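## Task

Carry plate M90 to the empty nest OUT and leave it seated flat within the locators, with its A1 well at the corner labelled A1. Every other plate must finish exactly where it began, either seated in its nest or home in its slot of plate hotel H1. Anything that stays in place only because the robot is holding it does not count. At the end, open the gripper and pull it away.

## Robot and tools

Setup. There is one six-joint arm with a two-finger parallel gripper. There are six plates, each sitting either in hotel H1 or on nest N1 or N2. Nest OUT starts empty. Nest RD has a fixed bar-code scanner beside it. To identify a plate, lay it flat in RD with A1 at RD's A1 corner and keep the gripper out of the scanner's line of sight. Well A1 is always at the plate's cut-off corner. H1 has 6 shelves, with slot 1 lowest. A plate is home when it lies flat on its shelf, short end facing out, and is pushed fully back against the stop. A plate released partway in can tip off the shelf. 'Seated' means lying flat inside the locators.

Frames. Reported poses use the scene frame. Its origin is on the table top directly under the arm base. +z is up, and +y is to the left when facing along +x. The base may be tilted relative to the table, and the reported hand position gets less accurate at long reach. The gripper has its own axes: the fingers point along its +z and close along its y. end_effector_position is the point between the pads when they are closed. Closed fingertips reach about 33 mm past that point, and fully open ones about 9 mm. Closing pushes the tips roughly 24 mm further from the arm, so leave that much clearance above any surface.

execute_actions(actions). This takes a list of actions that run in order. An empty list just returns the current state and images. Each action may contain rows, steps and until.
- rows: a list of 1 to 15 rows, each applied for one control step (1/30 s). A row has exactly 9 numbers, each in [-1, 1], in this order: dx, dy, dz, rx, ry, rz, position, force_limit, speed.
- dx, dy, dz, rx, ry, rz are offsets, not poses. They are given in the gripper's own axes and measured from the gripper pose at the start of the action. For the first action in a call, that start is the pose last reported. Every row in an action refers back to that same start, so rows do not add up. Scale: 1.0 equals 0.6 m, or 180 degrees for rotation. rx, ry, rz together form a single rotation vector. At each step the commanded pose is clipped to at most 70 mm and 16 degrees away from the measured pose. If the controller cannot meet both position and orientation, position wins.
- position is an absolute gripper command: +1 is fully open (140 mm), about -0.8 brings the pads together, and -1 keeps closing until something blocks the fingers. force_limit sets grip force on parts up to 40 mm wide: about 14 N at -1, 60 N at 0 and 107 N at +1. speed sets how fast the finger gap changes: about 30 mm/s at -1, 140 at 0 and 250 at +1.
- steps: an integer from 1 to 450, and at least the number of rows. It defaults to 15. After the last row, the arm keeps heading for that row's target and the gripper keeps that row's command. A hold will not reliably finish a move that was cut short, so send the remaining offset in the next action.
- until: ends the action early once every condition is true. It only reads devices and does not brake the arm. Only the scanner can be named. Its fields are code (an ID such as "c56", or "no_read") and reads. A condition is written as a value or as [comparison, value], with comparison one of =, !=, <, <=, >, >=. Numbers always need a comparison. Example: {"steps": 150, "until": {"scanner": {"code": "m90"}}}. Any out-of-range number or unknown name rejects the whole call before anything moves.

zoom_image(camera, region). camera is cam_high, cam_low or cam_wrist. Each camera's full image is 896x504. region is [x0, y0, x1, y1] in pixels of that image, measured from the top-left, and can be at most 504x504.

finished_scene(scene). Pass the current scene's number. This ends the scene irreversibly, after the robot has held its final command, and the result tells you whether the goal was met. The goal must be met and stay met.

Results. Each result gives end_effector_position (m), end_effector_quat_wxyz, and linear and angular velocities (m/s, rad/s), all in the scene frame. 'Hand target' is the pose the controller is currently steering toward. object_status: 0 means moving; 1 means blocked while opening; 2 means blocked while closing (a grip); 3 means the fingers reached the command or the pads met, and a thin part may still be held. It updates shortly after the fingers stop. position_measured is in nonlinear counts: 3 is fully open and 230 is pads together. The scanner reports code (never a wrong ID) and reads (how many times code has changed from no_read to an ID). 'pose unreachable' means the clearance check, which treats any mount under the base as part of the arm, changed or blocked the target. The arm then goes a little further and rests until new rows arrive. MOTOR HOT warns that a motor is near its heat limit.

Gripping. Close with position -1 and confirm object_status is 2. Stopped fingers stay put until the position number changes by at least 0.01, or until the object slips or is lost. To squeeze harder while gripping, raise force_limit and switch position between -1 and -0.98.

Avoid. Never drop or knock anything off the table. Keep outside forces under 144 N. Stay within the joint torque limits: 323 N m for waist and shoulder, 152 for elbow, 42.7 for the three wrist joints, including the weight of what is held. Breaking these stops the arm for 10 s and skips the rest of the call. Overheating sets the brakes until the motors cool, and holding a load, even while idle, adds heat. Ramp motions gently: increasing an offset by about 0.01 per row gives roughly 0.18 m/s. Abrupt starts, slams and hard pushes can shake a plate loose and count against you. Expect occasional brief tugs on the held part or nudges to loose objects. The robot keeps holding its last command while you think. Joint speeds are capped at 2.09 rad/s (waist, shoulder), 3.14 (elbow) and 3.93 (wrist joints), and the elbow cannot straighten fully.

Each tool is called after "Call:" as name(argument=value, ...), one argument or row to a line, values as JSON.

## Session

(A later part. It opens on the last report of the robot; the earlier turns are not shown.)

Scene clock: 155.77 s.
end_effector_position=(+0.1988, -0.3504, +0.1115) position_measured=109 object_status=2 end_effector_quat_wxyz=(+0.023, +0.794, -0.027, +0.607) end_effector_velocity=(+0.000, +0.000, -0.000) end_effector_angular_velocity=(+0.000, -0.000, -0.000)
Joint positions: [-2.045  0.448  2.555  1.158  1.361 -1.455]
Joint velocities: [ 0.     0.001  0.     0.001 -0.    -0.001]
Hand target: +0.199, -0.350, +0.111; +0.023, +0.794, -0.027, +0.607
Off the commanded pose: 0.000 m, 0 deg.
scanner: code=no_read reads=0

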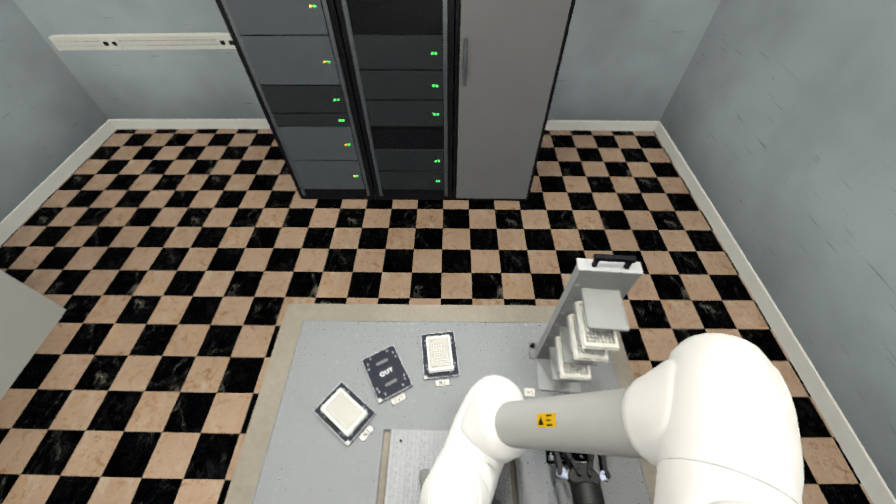

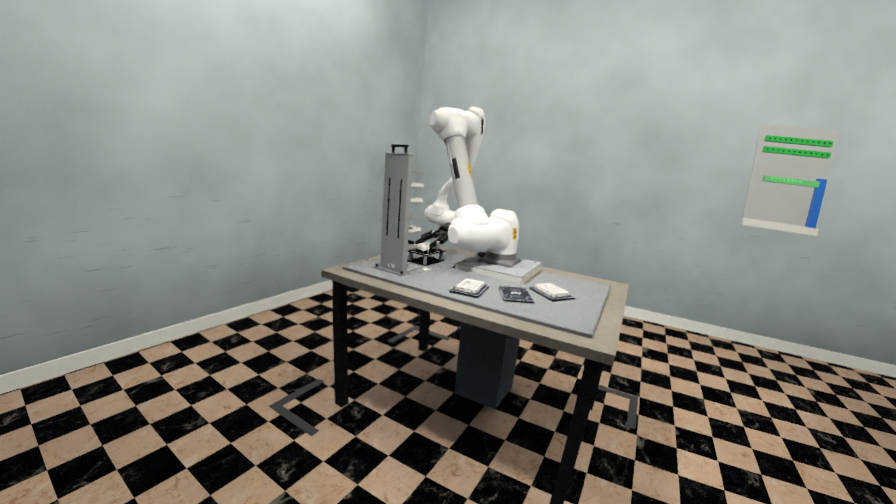

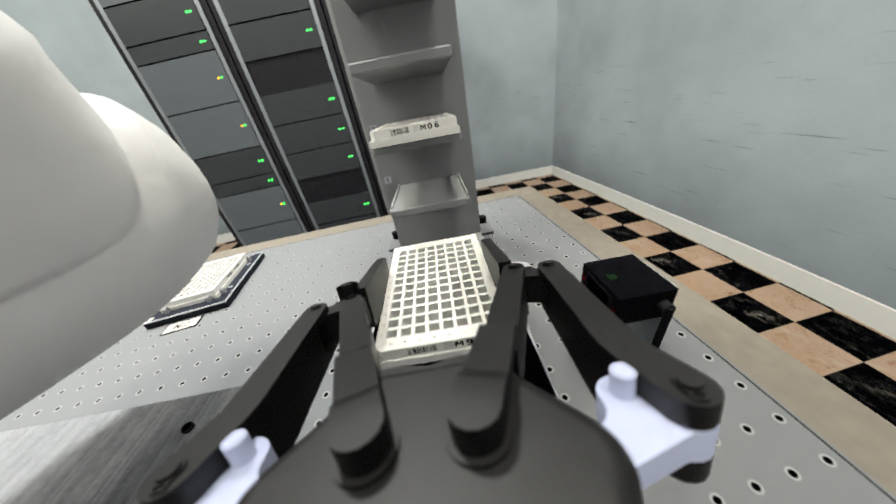

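Call:
execute_actions(
  actions=[
    {"rows":[[0.003,0,-0.004,0,0,0,-1,0,-0.7],[0.003,0,-0.012,0,0,0,-1,0,-0.7],[0,0,-0.024,0,0,0,-1,0,-0.7],[-0.004,0,-0.039,0,0,0,-1,0,-0.7],[-0.009,0,-0.058,0,0,0,-1,0,-0.7],[-0.015,0,-0.08,0,0,0,-1,0,-0.7],[-0.02,0,-0.099,0,0,0,-1,0,-0.7],[-0.024,0,-0.114,0,0,0,-1,0,-0.7],[-0.027,0,-0.125,0,0,0,-1,0,-0.7],[-0.0285,0,-0.1305,0,0,0,-1,0,-0.7]],"steps":20},
  ],
)

Call:
zoom_image(
  camera="cam_wrist",
  region=[350, 170, 530, 300],
)

Call:
zoom_image(
  camera="cam_high",
  region=[520, 370, 650, 500],
)

Scene clock: 160.87 s.
end_effector_position=(+0.1191, -0.3447, +0.1155) position_measured=109 object_status=2 end_effector_quat_wxyz=(+0.023, +0.794, -0.027, +0.607) end_effector_velocity=(-0.001, -0.001, +0.000) end_effector_angular_velocity=(-0.002, +0.001, -0.001)
Joint positions: [-2.242  0.451  2.499  0.959  1.415 -1.425]
Joint velocities: [-0.001 -0.001 -0.001  0.     0.    -0.001]
Hand target: +0.119, -0.345, +0.116; +0.023, +0.794, -0.027, +0.607
Off the commanded pose: 0.000 m, 0 deg.
scanner: code=no_read reads=0

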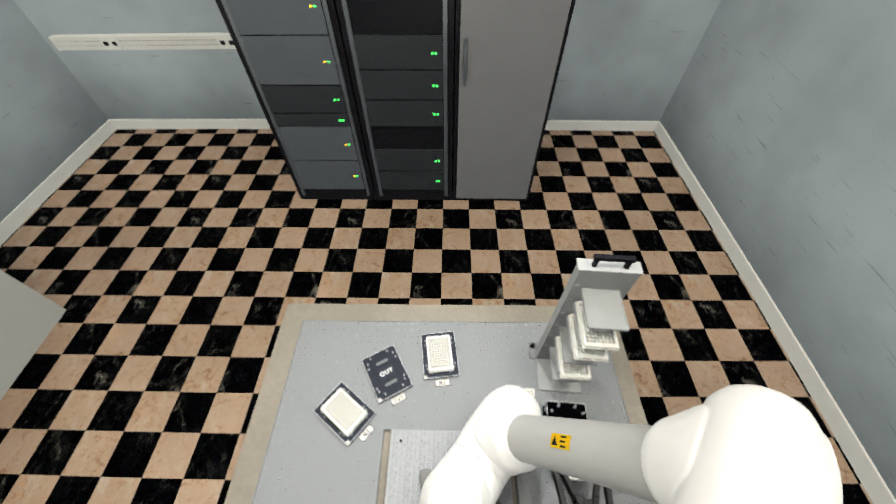

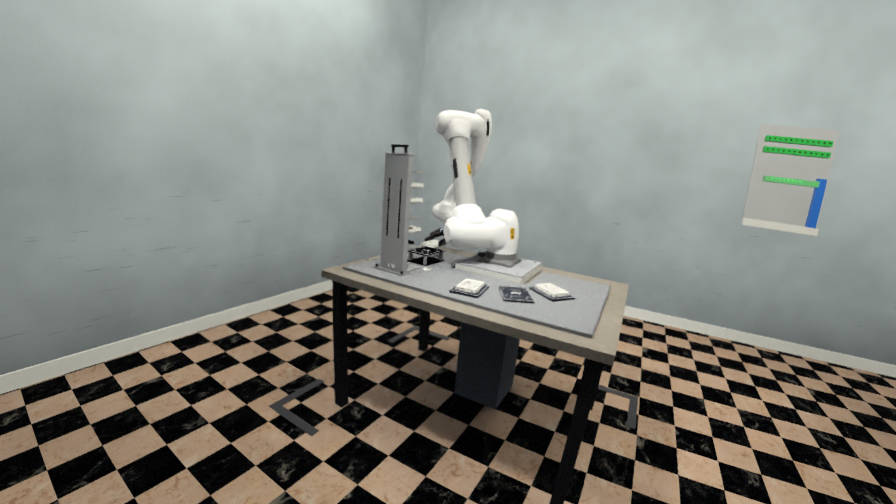

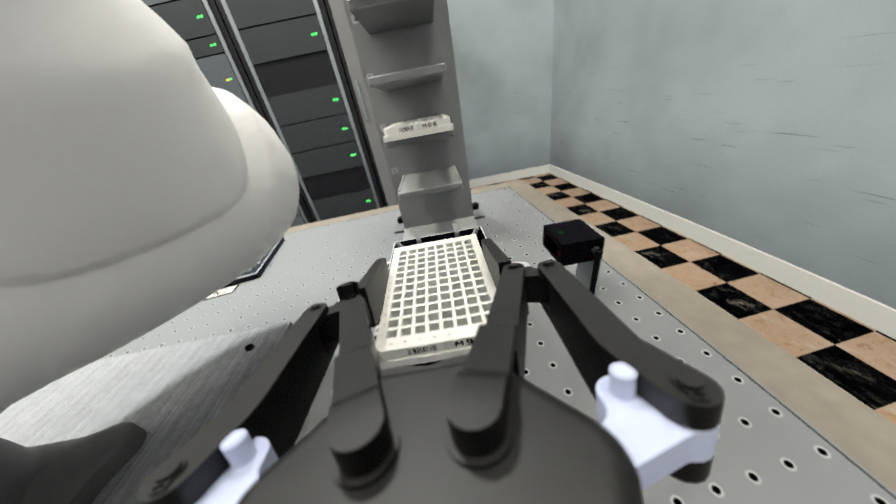

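Region (350, 170, 530, 300) of cam_wrist's 896x504 image, scaled by 2.800, with more detail than that image has.

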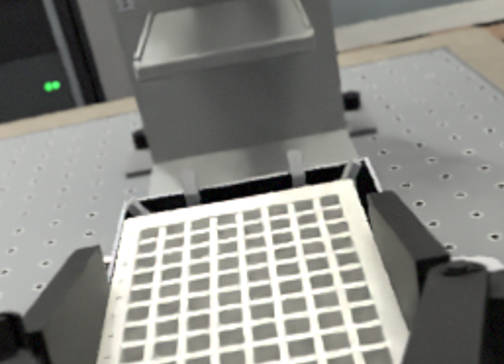

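Region (520, 370, 650, 500) of cam_high's 896x504 image, scaled by 3.877, with more detail than that image has.

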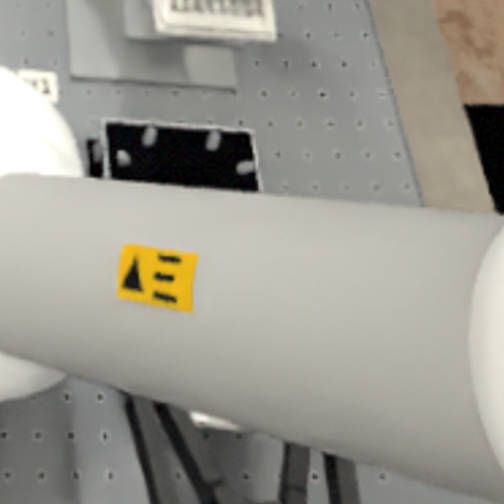

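Call:
execute_actions(
  actions=[
    {"rows":[[0.001,0,0.004,0,0,0,-1,0,-0.7],[0.003,0,0.012,0,0,0,-1,0,-0.7],[0.006,0,0.024,0,0,0,-1,0,-0.7],[0.011,0,0.04,0,0,0,-1,0,-0.7],[0.016,0,0.058,0,0,0,-1,0,-0.7],[0.02,0,0.076,0,0,0,-1,0,-0.7],[0.025,0,0.092,0,0,0,-1,0,-0.7],[0.028,0,0.104,0,0,0,-1,0,-0.7],[0.03,0,0.111,0,0,0,-1,0,-0.7],[0.0306,0,0.114,0,0,0,-1,0,-0.7]],"steps":18},
    {"rows":[[-0.003,0,0.001,0,0,0,-1,0,-0.7],[-0.007,0,0.002,0,0,0,-1,0,-0.7],[-0.011,0,0.003,0,0,0,-1,0,-0.7],[-0.015,0,0.004,0,0,0,-1,0,-0.7],[-0.019,0,0.005,0,0,0,-1,0,-0.7],[-0.022,0,0.006,0,0,0,-1,0,-0.7]],"steps":14},
  ],
)

Call:
zoom_image(
  camera="cam_wrist",
  region=[330, 190, 560, 400],
)

Call:
zoom_image(
  camera="cam_low",
  region=[400, 225, 455, 275],
)

Scene clock: 175.40 s.
end_effector_position=(+0.1897, -0.3497, +0.1018) position_measured=109 object_status=2 end_effector_quat_wxyz=(+0.023, +0.794, -0.027, +0.607) end_effector_velocity=(+0.000, +0.001, -0.001) end_effector_angular_velocity=(+0.003, +0.001, +0.000)
Joint positions: [-2.07   0.477  2.55   1.139  1.355 -1.479]
Joint velocities: [ 0.001  0.001  0.001 -0.    -0.002  0.002]
Hand target: +0.190, -0.350, +0.102; +0.023, +0.794, -0.027, +0.607
Off the commanded pose: 0.000 m, 0 deg.
scanner: code=no_read reads=0

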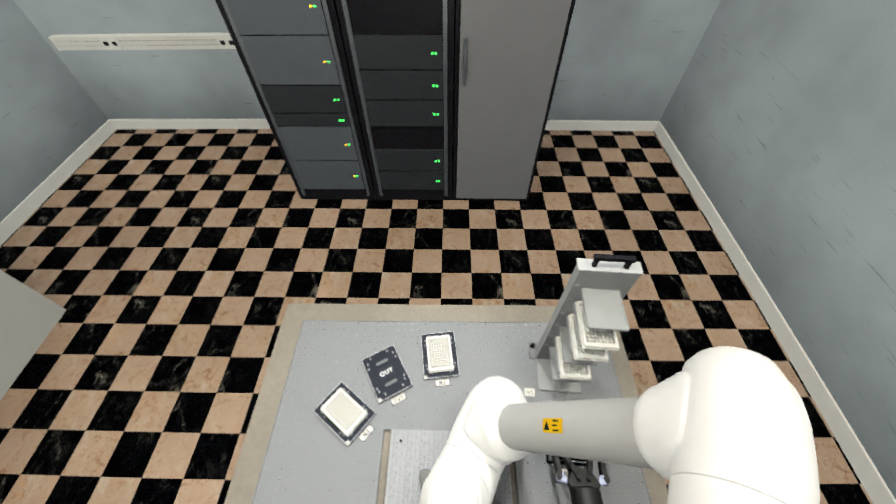

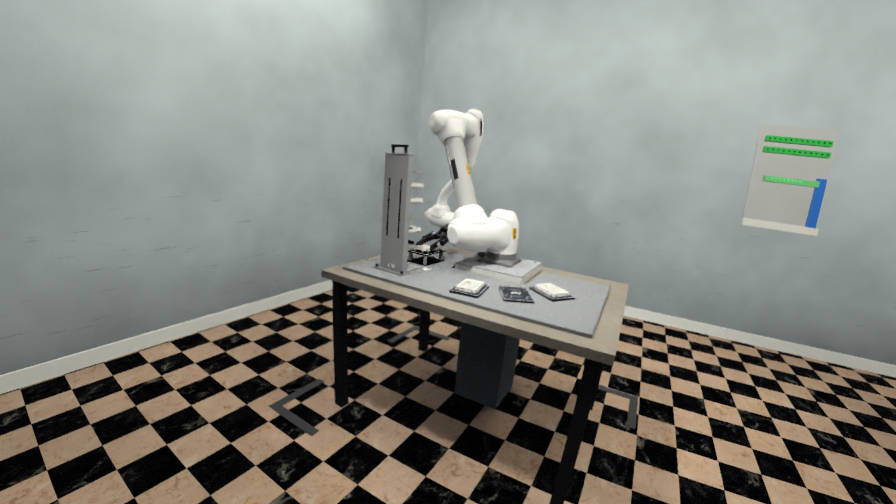

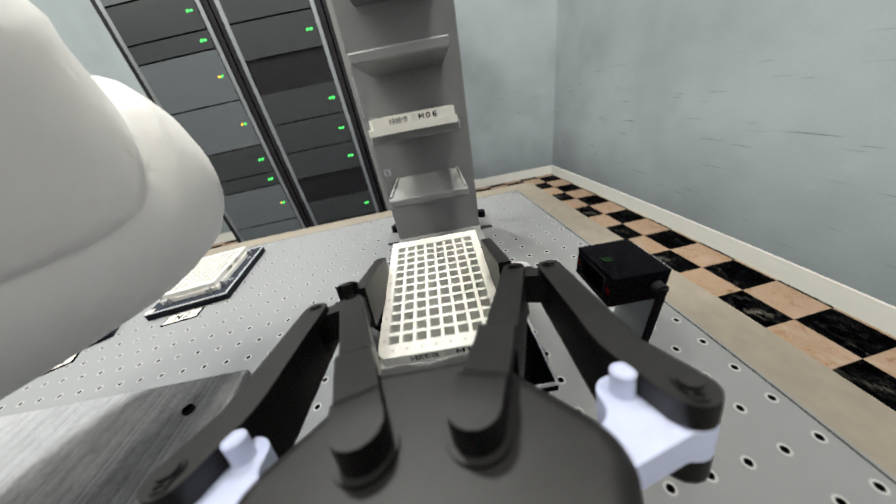

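Region (330, 190, 560, 400) of cam_wrist's 896x504 image, scaled by 2.191, with more detail than that image has; it fills the top 460 rows of this view, and the rest is white.

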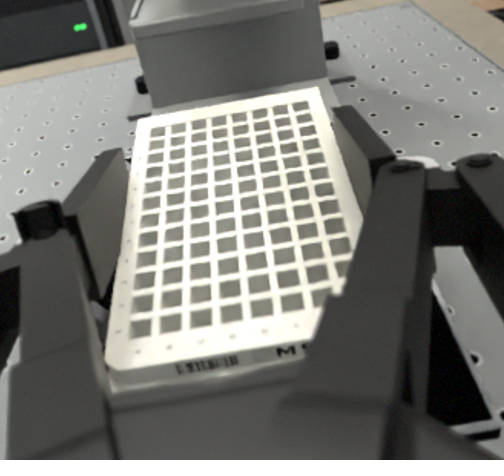

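Region (400, 225, 455, 275) of cam_low's 896x504 image, scaled by 9.164, with more detail than that image has; it fills the top 458 rows of this view, and the rest is white.

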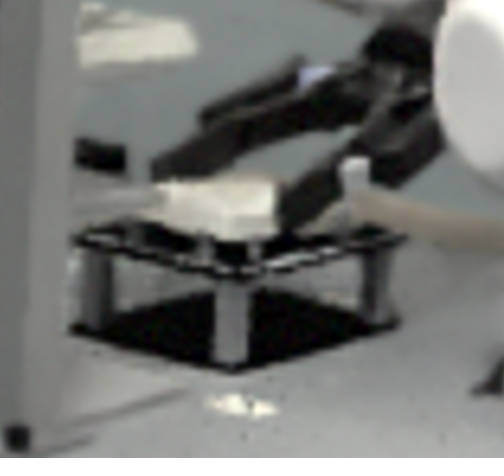

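Call:
execute_actions(
  actions=[
    {"rows":[[0.002,0,-0.001,0,0,0,-1,0,-0.7],[0.002,0,-0.005,0,0,0,-1,0,-0.7],[0.001,0,-0.009,0,0,0,-1,0,-0.7],[0,0,-0.013,0,0,0,-1,0,-0.7],[-0.002,0,-0.017,0,0,0,-1,0,-0.7],[-0.005,0,-0.018,0,0,0,-1,0,-0.7],[-0.008,0,-0.017,0,0,0,-1,0,-0.7]],"steps":14},
  ],
)

Call:
zoom_image(
  camera="cam_wrist",
  region=[330, 190, 560, 400],
)

Call:
zoom_image(
  camera="cam_low",
  region=[400, 225, 455, 275],
)

Scene clock: 179.23 s.
end_effector_position=(+0.1787, -0.3489, +0.0999) position_measured=110 object_status=2 end_effector_quat_wxyz=(+0.023, +0.794, -0.027, +0.607) end_effector_velocity=(-0.001, -0.001, -0.001) end_effector_angular_velocity=(-0.002, +0.003, -0.001)
Joint positions: [-2.098  0.484  2.543  1.111  1.358 -1.48 ]
Joint velocities: [-0.001 -0.001 -0.001  0.    -0.002 -0.001]
Hand target: +0.179, -0.349, +0.100; +0.023, +0.794, -0.027, +0.607
Off the commanded pose: 0.000 m, 0 deg.
scanner: code=no_read reads=0

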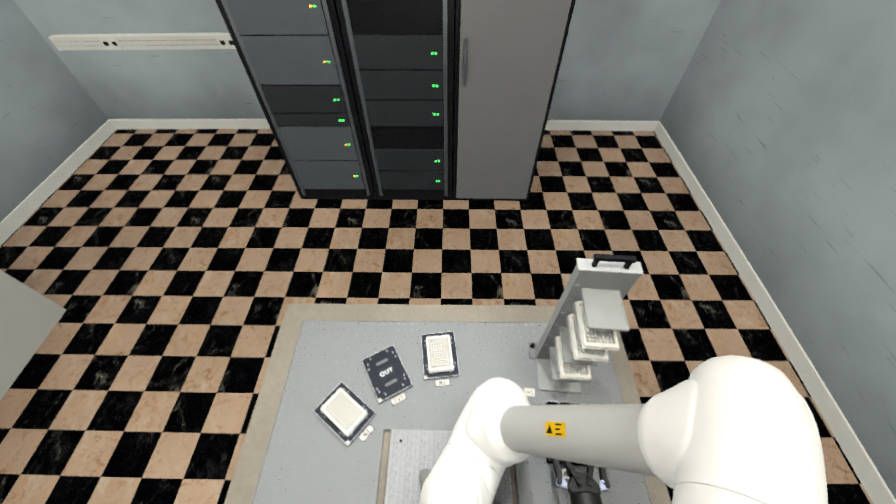

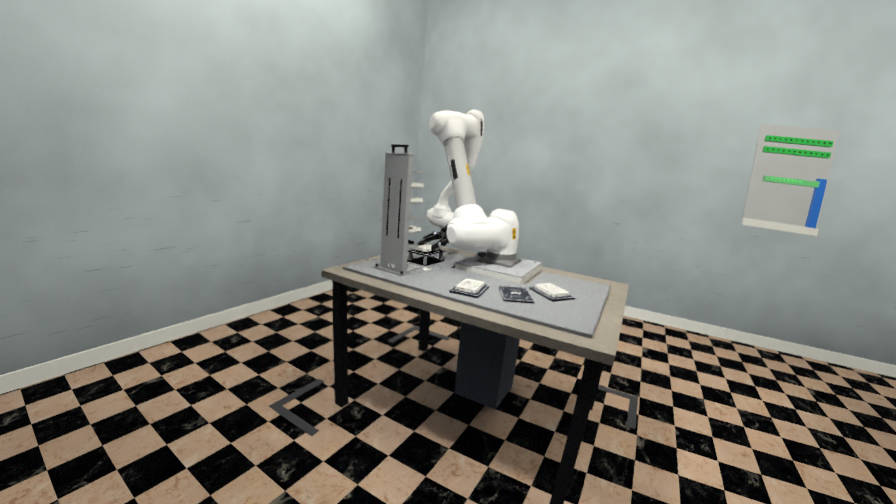

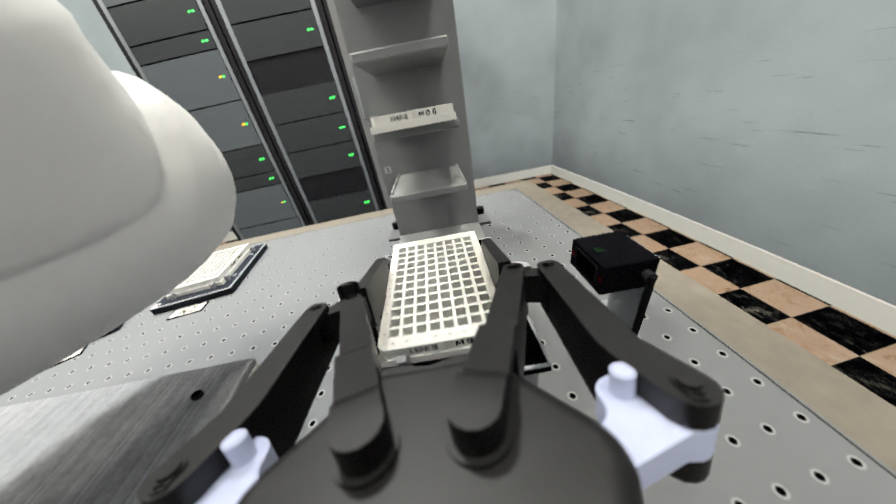

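Region (330, 190, 560, 400) of cam_wrist's 896x504 image, scaled by 2.191, with more detail than that image has; it fills the top 460 rows of this view, and the rest is white.

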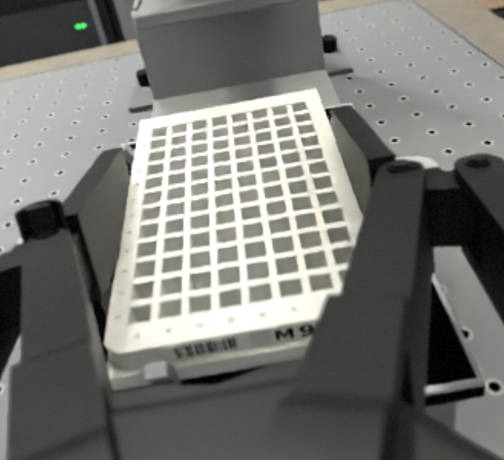

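Region (400, 225, 455, 275) of cam_low's 896x504 image, scaled by 9.164, with more detail than that image has; it fills the top 458 rows of this view, and the rest is white.

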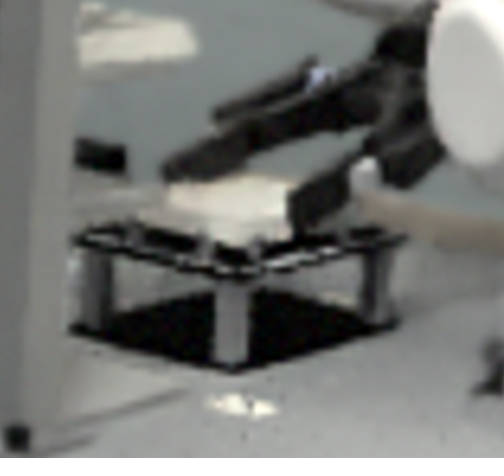

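Call:
execute_actions(
  actions=[
    {"rows":[[0,0,0.002,0,0,0,-1,0,-0.7],[-0.002,0,0.004,0,0,0,-1,0,-0.7],[-0.004,0,0.005,0,0,0,-1,0,-0.7],[-0.007,0,0.0055,0,0,0,-1,0,-0.7]],"steps":10},
    {"rows":[[0,0,0,0,0,0,0.6,0,-0.3]],"steps":14},
  ],
)

Call:
zoom_image(
  camera="cam_wrist",
  region=[330, 190, 560, 400],
)

Scene clock: 183.07 s.
end_effector_position=(+0.1807, -0.3488, +0.0947) position_measured=53 object_status=0 end_effector_quat_wxyz=(+0.023, +0.794, -0.026, +0.607) end_effector_velocity=(-0.000, -0.002, +0.002) end_effector_angular_velocity=(-0.001, -0.004, -0.005)
Joint positions: [-2.093  0.498  2.544  1.118  1.35  -1.494]
Joint velocities: [ 0.    -0.001 -0.001  0.005  0.005  0.001]
Hand target: +0.181, -0.349, +0.095; +0.023, +0.794, -0.027, +0.607
Off the commanded pose: 0.000 m, 0 deg.
scanner: code=no_read reads=0

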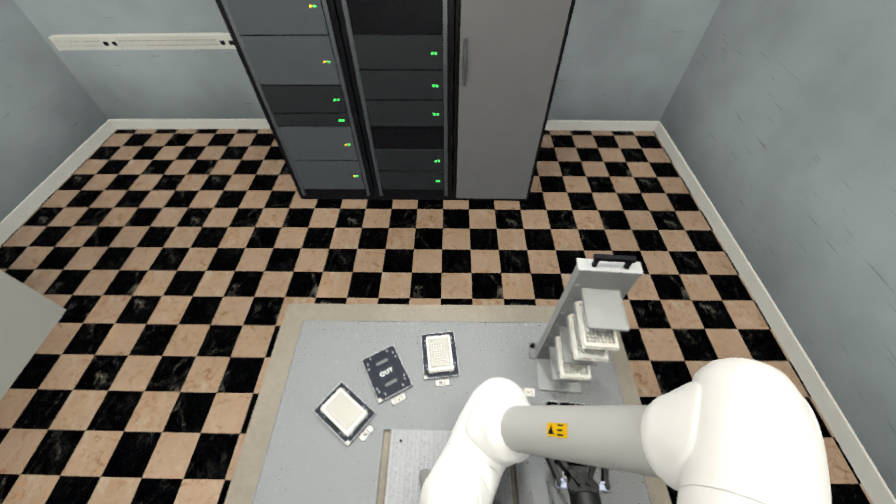

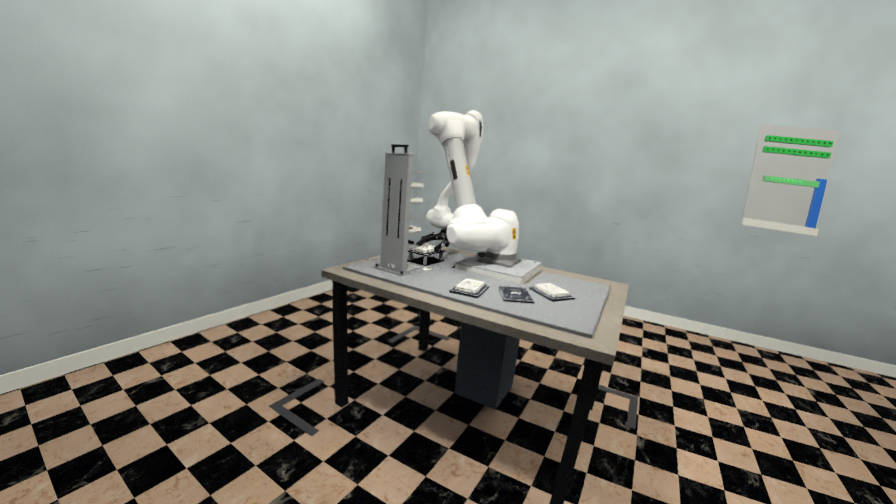

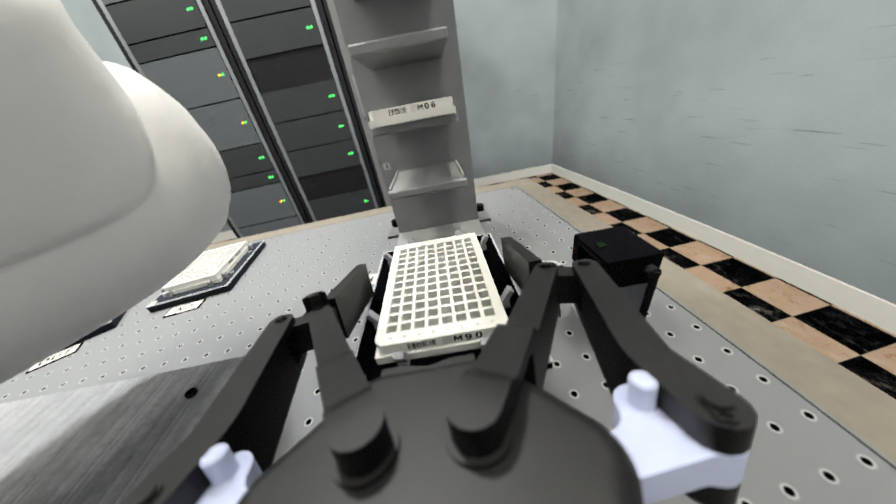

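Region (330, 190, 560, 400) of cam_wrist's 896x504 image, scaled by 2.191, with more detail than that image has; it fills the top 460 rows of this view, and the rest is white.

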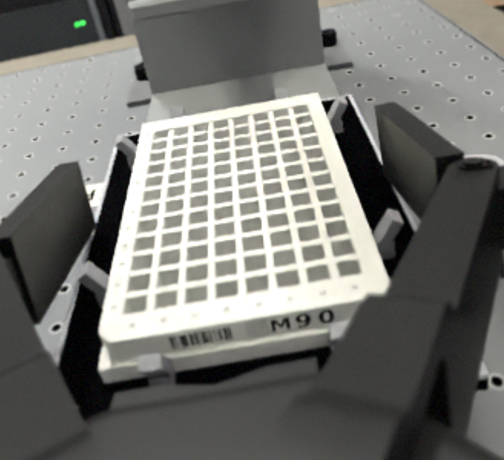

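Call:
execute_actions(
  actions=[
    {"rows":[[0.01,0,-0.002,0,0,0,0.6,0,0],[0.025,0,-0.004,0,-0.01,0,0.6,0,0],[0.045,0,-0.004,0,-0.03,0,0.6,0,0],[0.065,0,-0.003,0,-0.06,0,0.6,0,0],[0.08,0,-0.002,0,-0.1,0,0.6,0,0],[0.0855,0,-0.002,0,-0.14,0,0.6,0,0],[0.0855,0,-0.002,0,-0.18,0,0.6,0,0],[0.0855,0,-0.002,0,-0.22,0,0.6,0,0],[0.0855,0,-0.002,0,-0.26,0,0.6,0,0],[0.0855,0,-0.002,0,-0.3056,0,0.6,0,0]],"steps":36},
  ],
)

Call:
zoom_image(
  camera="cam_wrist",
  region=[320, 150, 570, 380],
)

Scene clock: 189.67 s.
end_effector_position=(+0.1922, -0.3500, +0.1441) position_measured=53 object_status=3 end_effector_quat_wxyz=(+0.008, +0.985, -0.034, +0.171) end_effector_velocity=(+0.001, +0.002, -0.001) end_effector_angular_velocity=(+0.016, +0.016, -0.006)
Joint positions: [-1.456 -0.151  2.396  0.45   0.86  -0.09 ]
Joint velocities: [ 0.017  0.005 -0.007 -0.024  0.007  0.043]
Hand target: +0.192, -0.350, +0.144; +0.008, +0.985, -0.034, +0.171
Off the commanded pose: 0.001 m, 0 deg.
scanner: code=m90 reads=1

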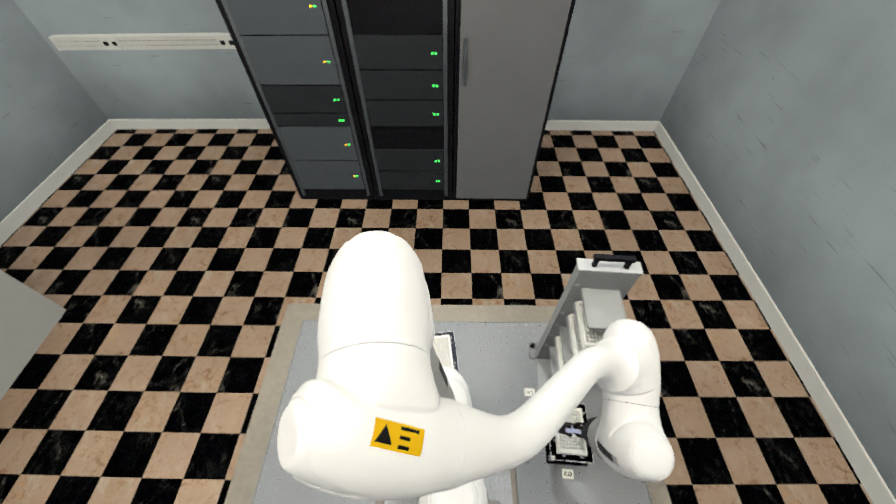

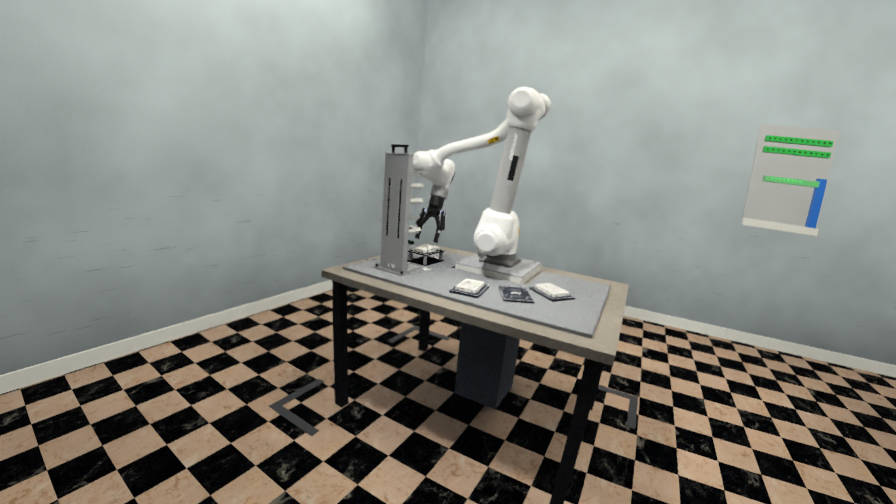

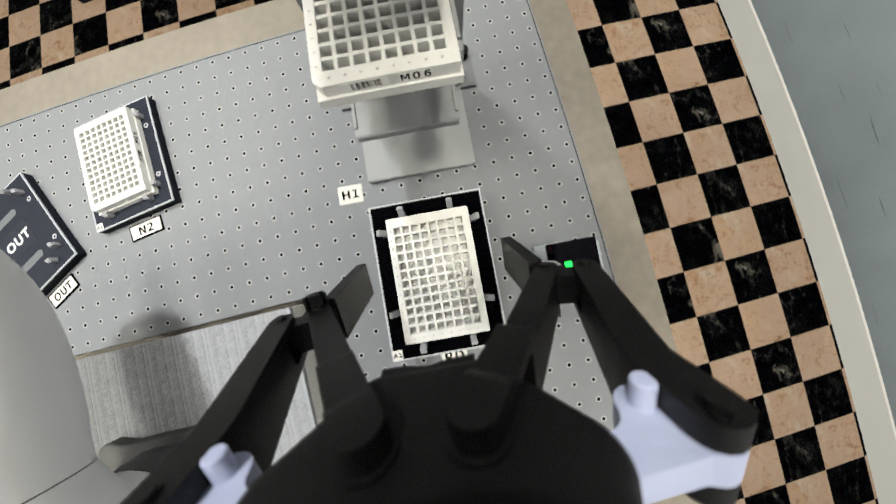

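Region (320, 150, 570, 380) of cam_wrist's 896x504 image, scaled by 2.016, with more detail than that image has; it fills the top 464 rows of this view, and the rest is white.

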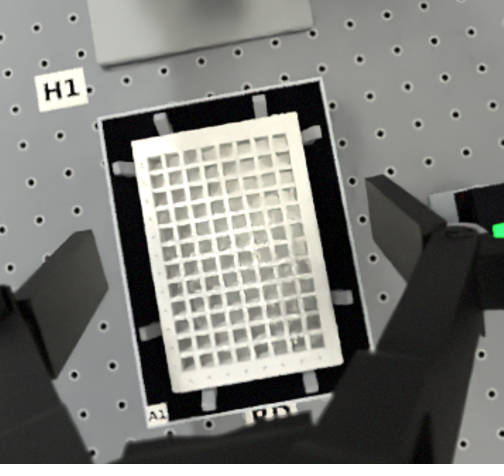

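Call:
execute_actions(
  actions=[
    {"rows":[[-0.004,0,0.005,0,0,0,0.45,0,0],[-0.01,0,0.014,0,0,0,0.45,0,0],[-0.017,0,0.026,0,0,0,0.45,0,0],[-0.024,0,0.038,0,0,0,0.45,0,0],[-0.03,0,0.049,0,0,0,0.45,0,0],[-0.0353,0,0.0582,0,0,0,0.45,0,0]],"steps":15},
  ],
)

Call:
zoom_image(
  camera="cam_wrist",
  region=[320, 150, 570, 380],
)

Call:
zoom_image(
  camera="cam_low",
  region=[400, 225, 455, 275],
)

Scene clock: 194.17 s.
end_effector_position=(+0.1842, -0.3496, +0.1042) position_measured=72 object_status=3 end_effector_quat_wxyz=(+0.008, +0.985, -0.034, +0.171) end_effector_velocity=(-0.000, +0.000, -0.001) end_effector_angular_velocity=(+0.001, -0.000, -0.001)
Joint positions: [-1.48  -0.089  2.441  0.495  0.773 -0.179]
Joint velocities: [-0.     0.001  0.001  0.001 -0.001 -0.   ]
Hand target: +0.184, -0.350, +0.104; +0.008, +0.985, -0.034, +0.171
Off the commanded pose: 0.000 m, 0 deg.
scanner: code=no_read reads=1

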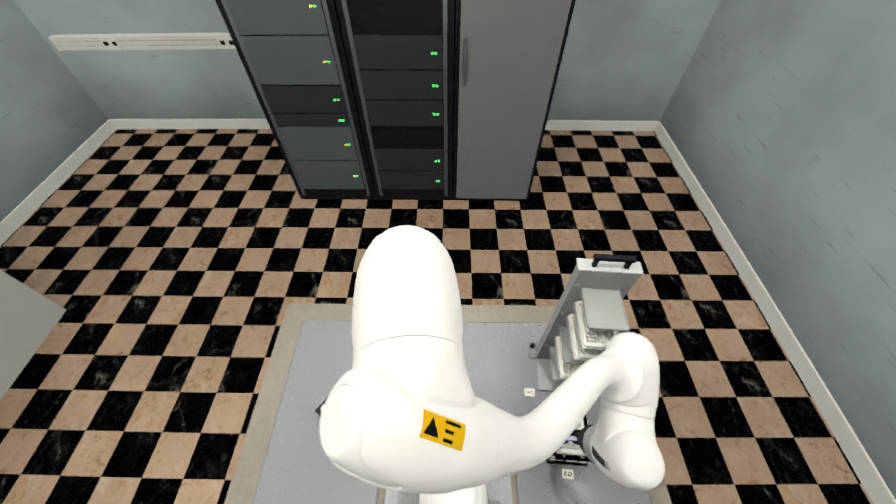

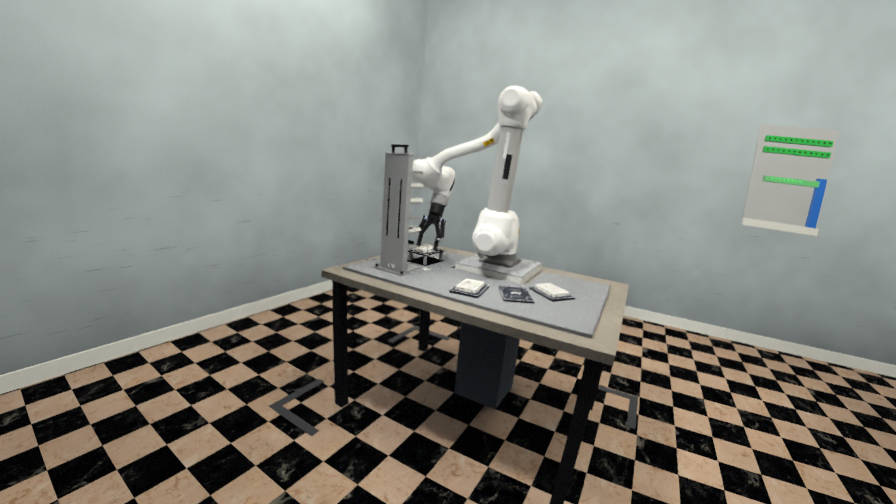

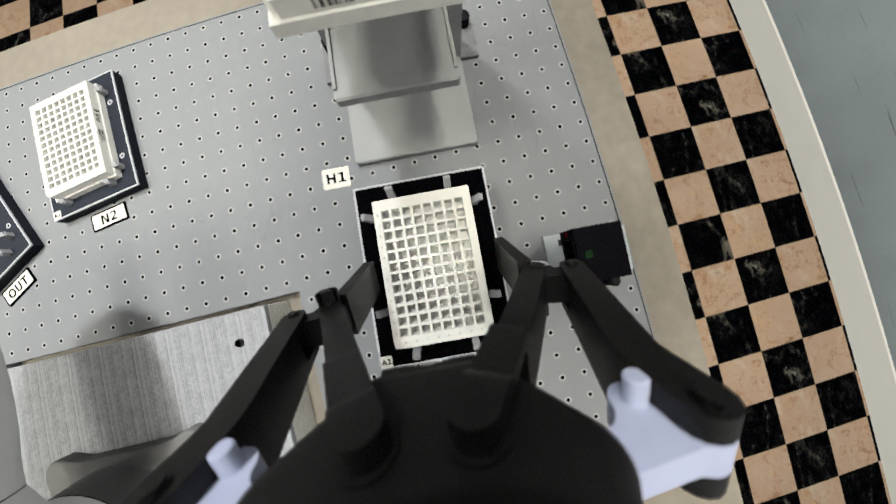

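Region (320, 150, 570, 380) of cam_wrist's 896x504 image, scaled by 2.016, with more detail than that image has; it fills the top 464 rows of this view, and the rest is white.

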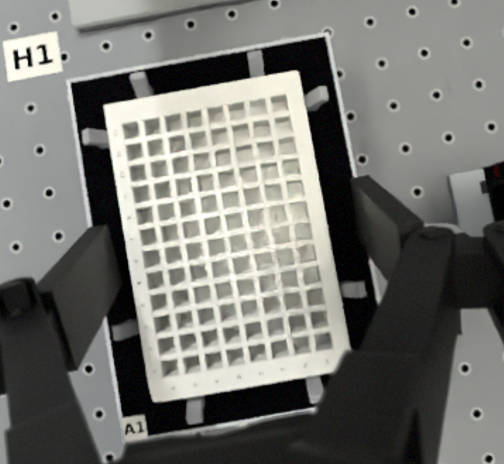

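Region (400, 225, 455, 275) of cam_low's 896x504 image, scaled by 9.164, with more detail than that image has; it fills the top 458 rows of this view, and the rest is white.

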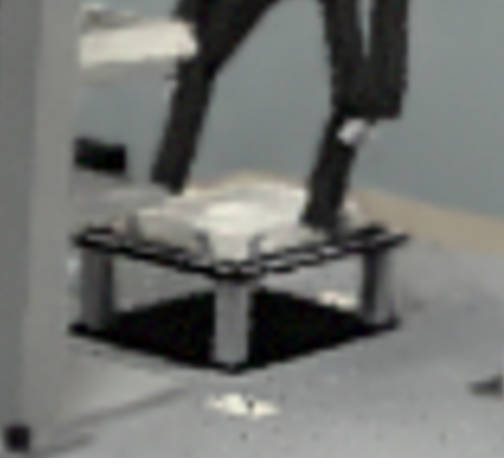

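Call:
execute_actions(
  actions=[
    {"rows":[[0,-0.003,0,0,0,0,0.45,0,0],[-0.001,-0.006,0.002,0,0,0,0.45,0,0]],"steps":7},
    {"rows":[[0,0,0,0,0,0,-1,0.2,-0.6]],"steps":18},
  ],
)

Call:
zoom_image(
  camera="cam_wrist",
  region=[320, 150, 570, 380],
)

Call:
zoom_image(
  camera="cam_low",
  region=[400, 225, 455, 275],
)

Scene clock: 198.10 s.
end_effector_position=(+0.1843, -0.3460, +0.1029) position_measured=109 object_status=2 end_effector_quat_wxyz=(+0.008, +0.985, -0.034, +0.171) end_effector_velocity=(-0.000, -0.000, -0.000) end_effector_angular_velocity=(+0.000, +0.001, +0.000)
Joint positions: [-1.478 -0.093  2.448  0.497  0.77  -0.179]
Joint velocities: [-0.     0.001 -0.001 -0.001 -0.     0.   ]
Hand target: +0.184, -0.346, +0.103; +0.008, +0.985, -0.034, +0.171
Off the commanded pose: 0.000 m, 0 deg.
scanner: code=no_read reads=1

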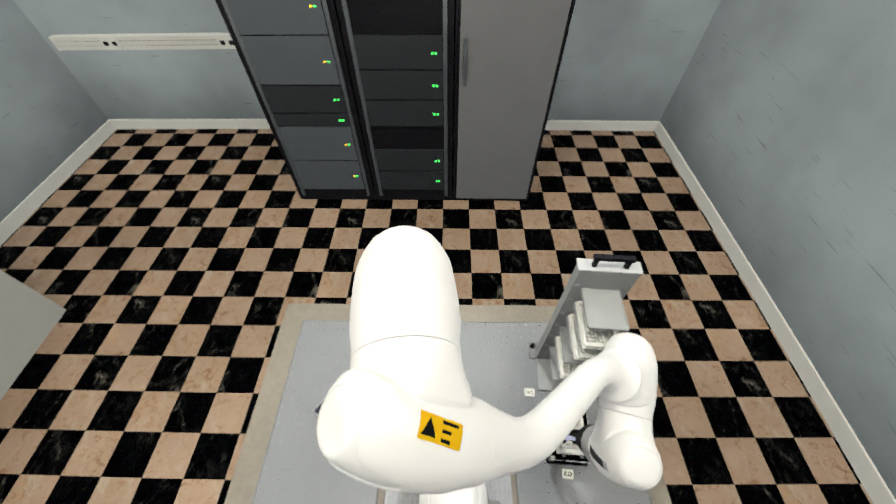

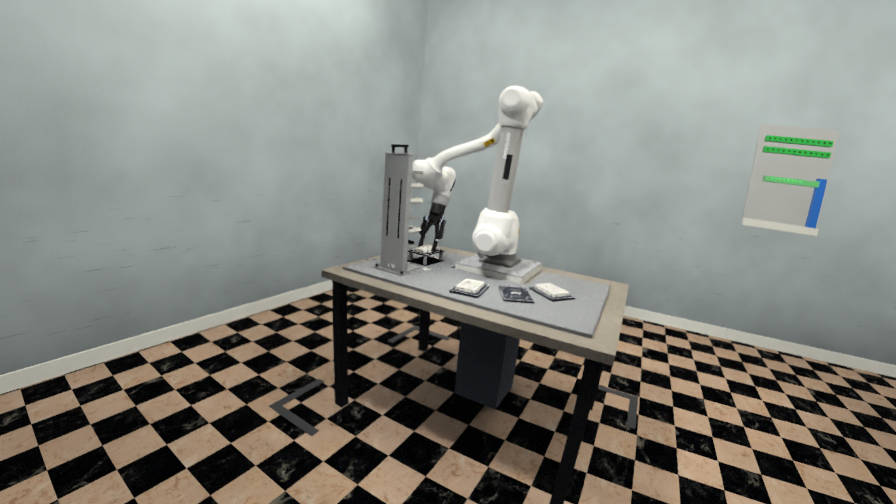

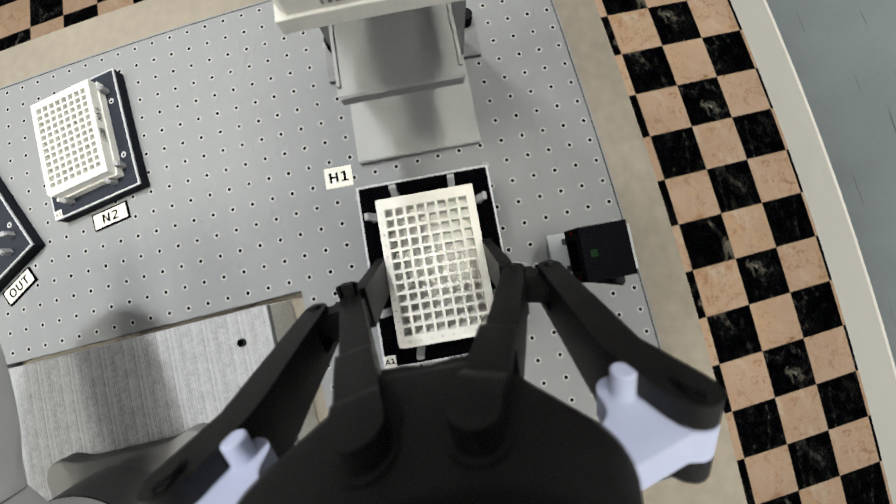

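Region (320, 150, 570, 380) of cam_wrist's 896x504 image, scaled by 2.016, with more detail than that image has; it fills the top 464 rows of this view, and the rest is white.

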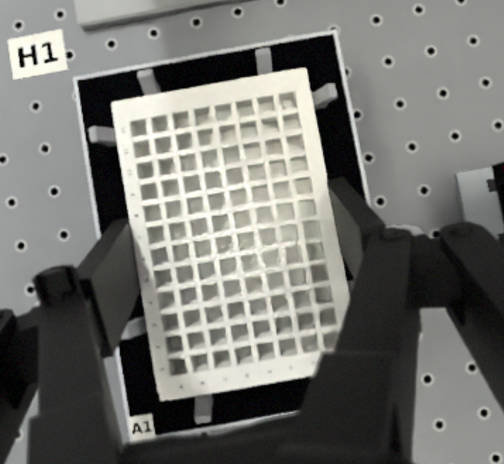

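Region (400, 225, 455, 275) of cam_low's 896x504 image, scaled by 9.164, with more detail than that image has; it fills the top 458 rows of this view, and the rest is white.

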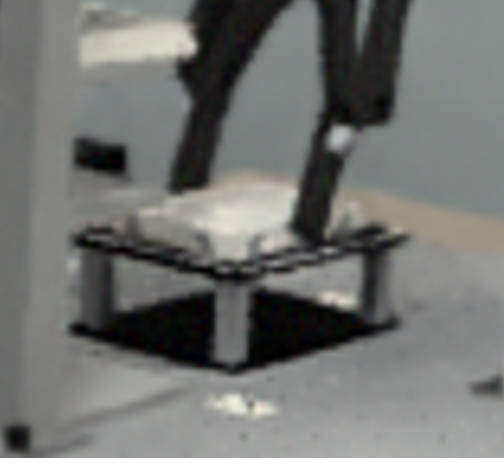

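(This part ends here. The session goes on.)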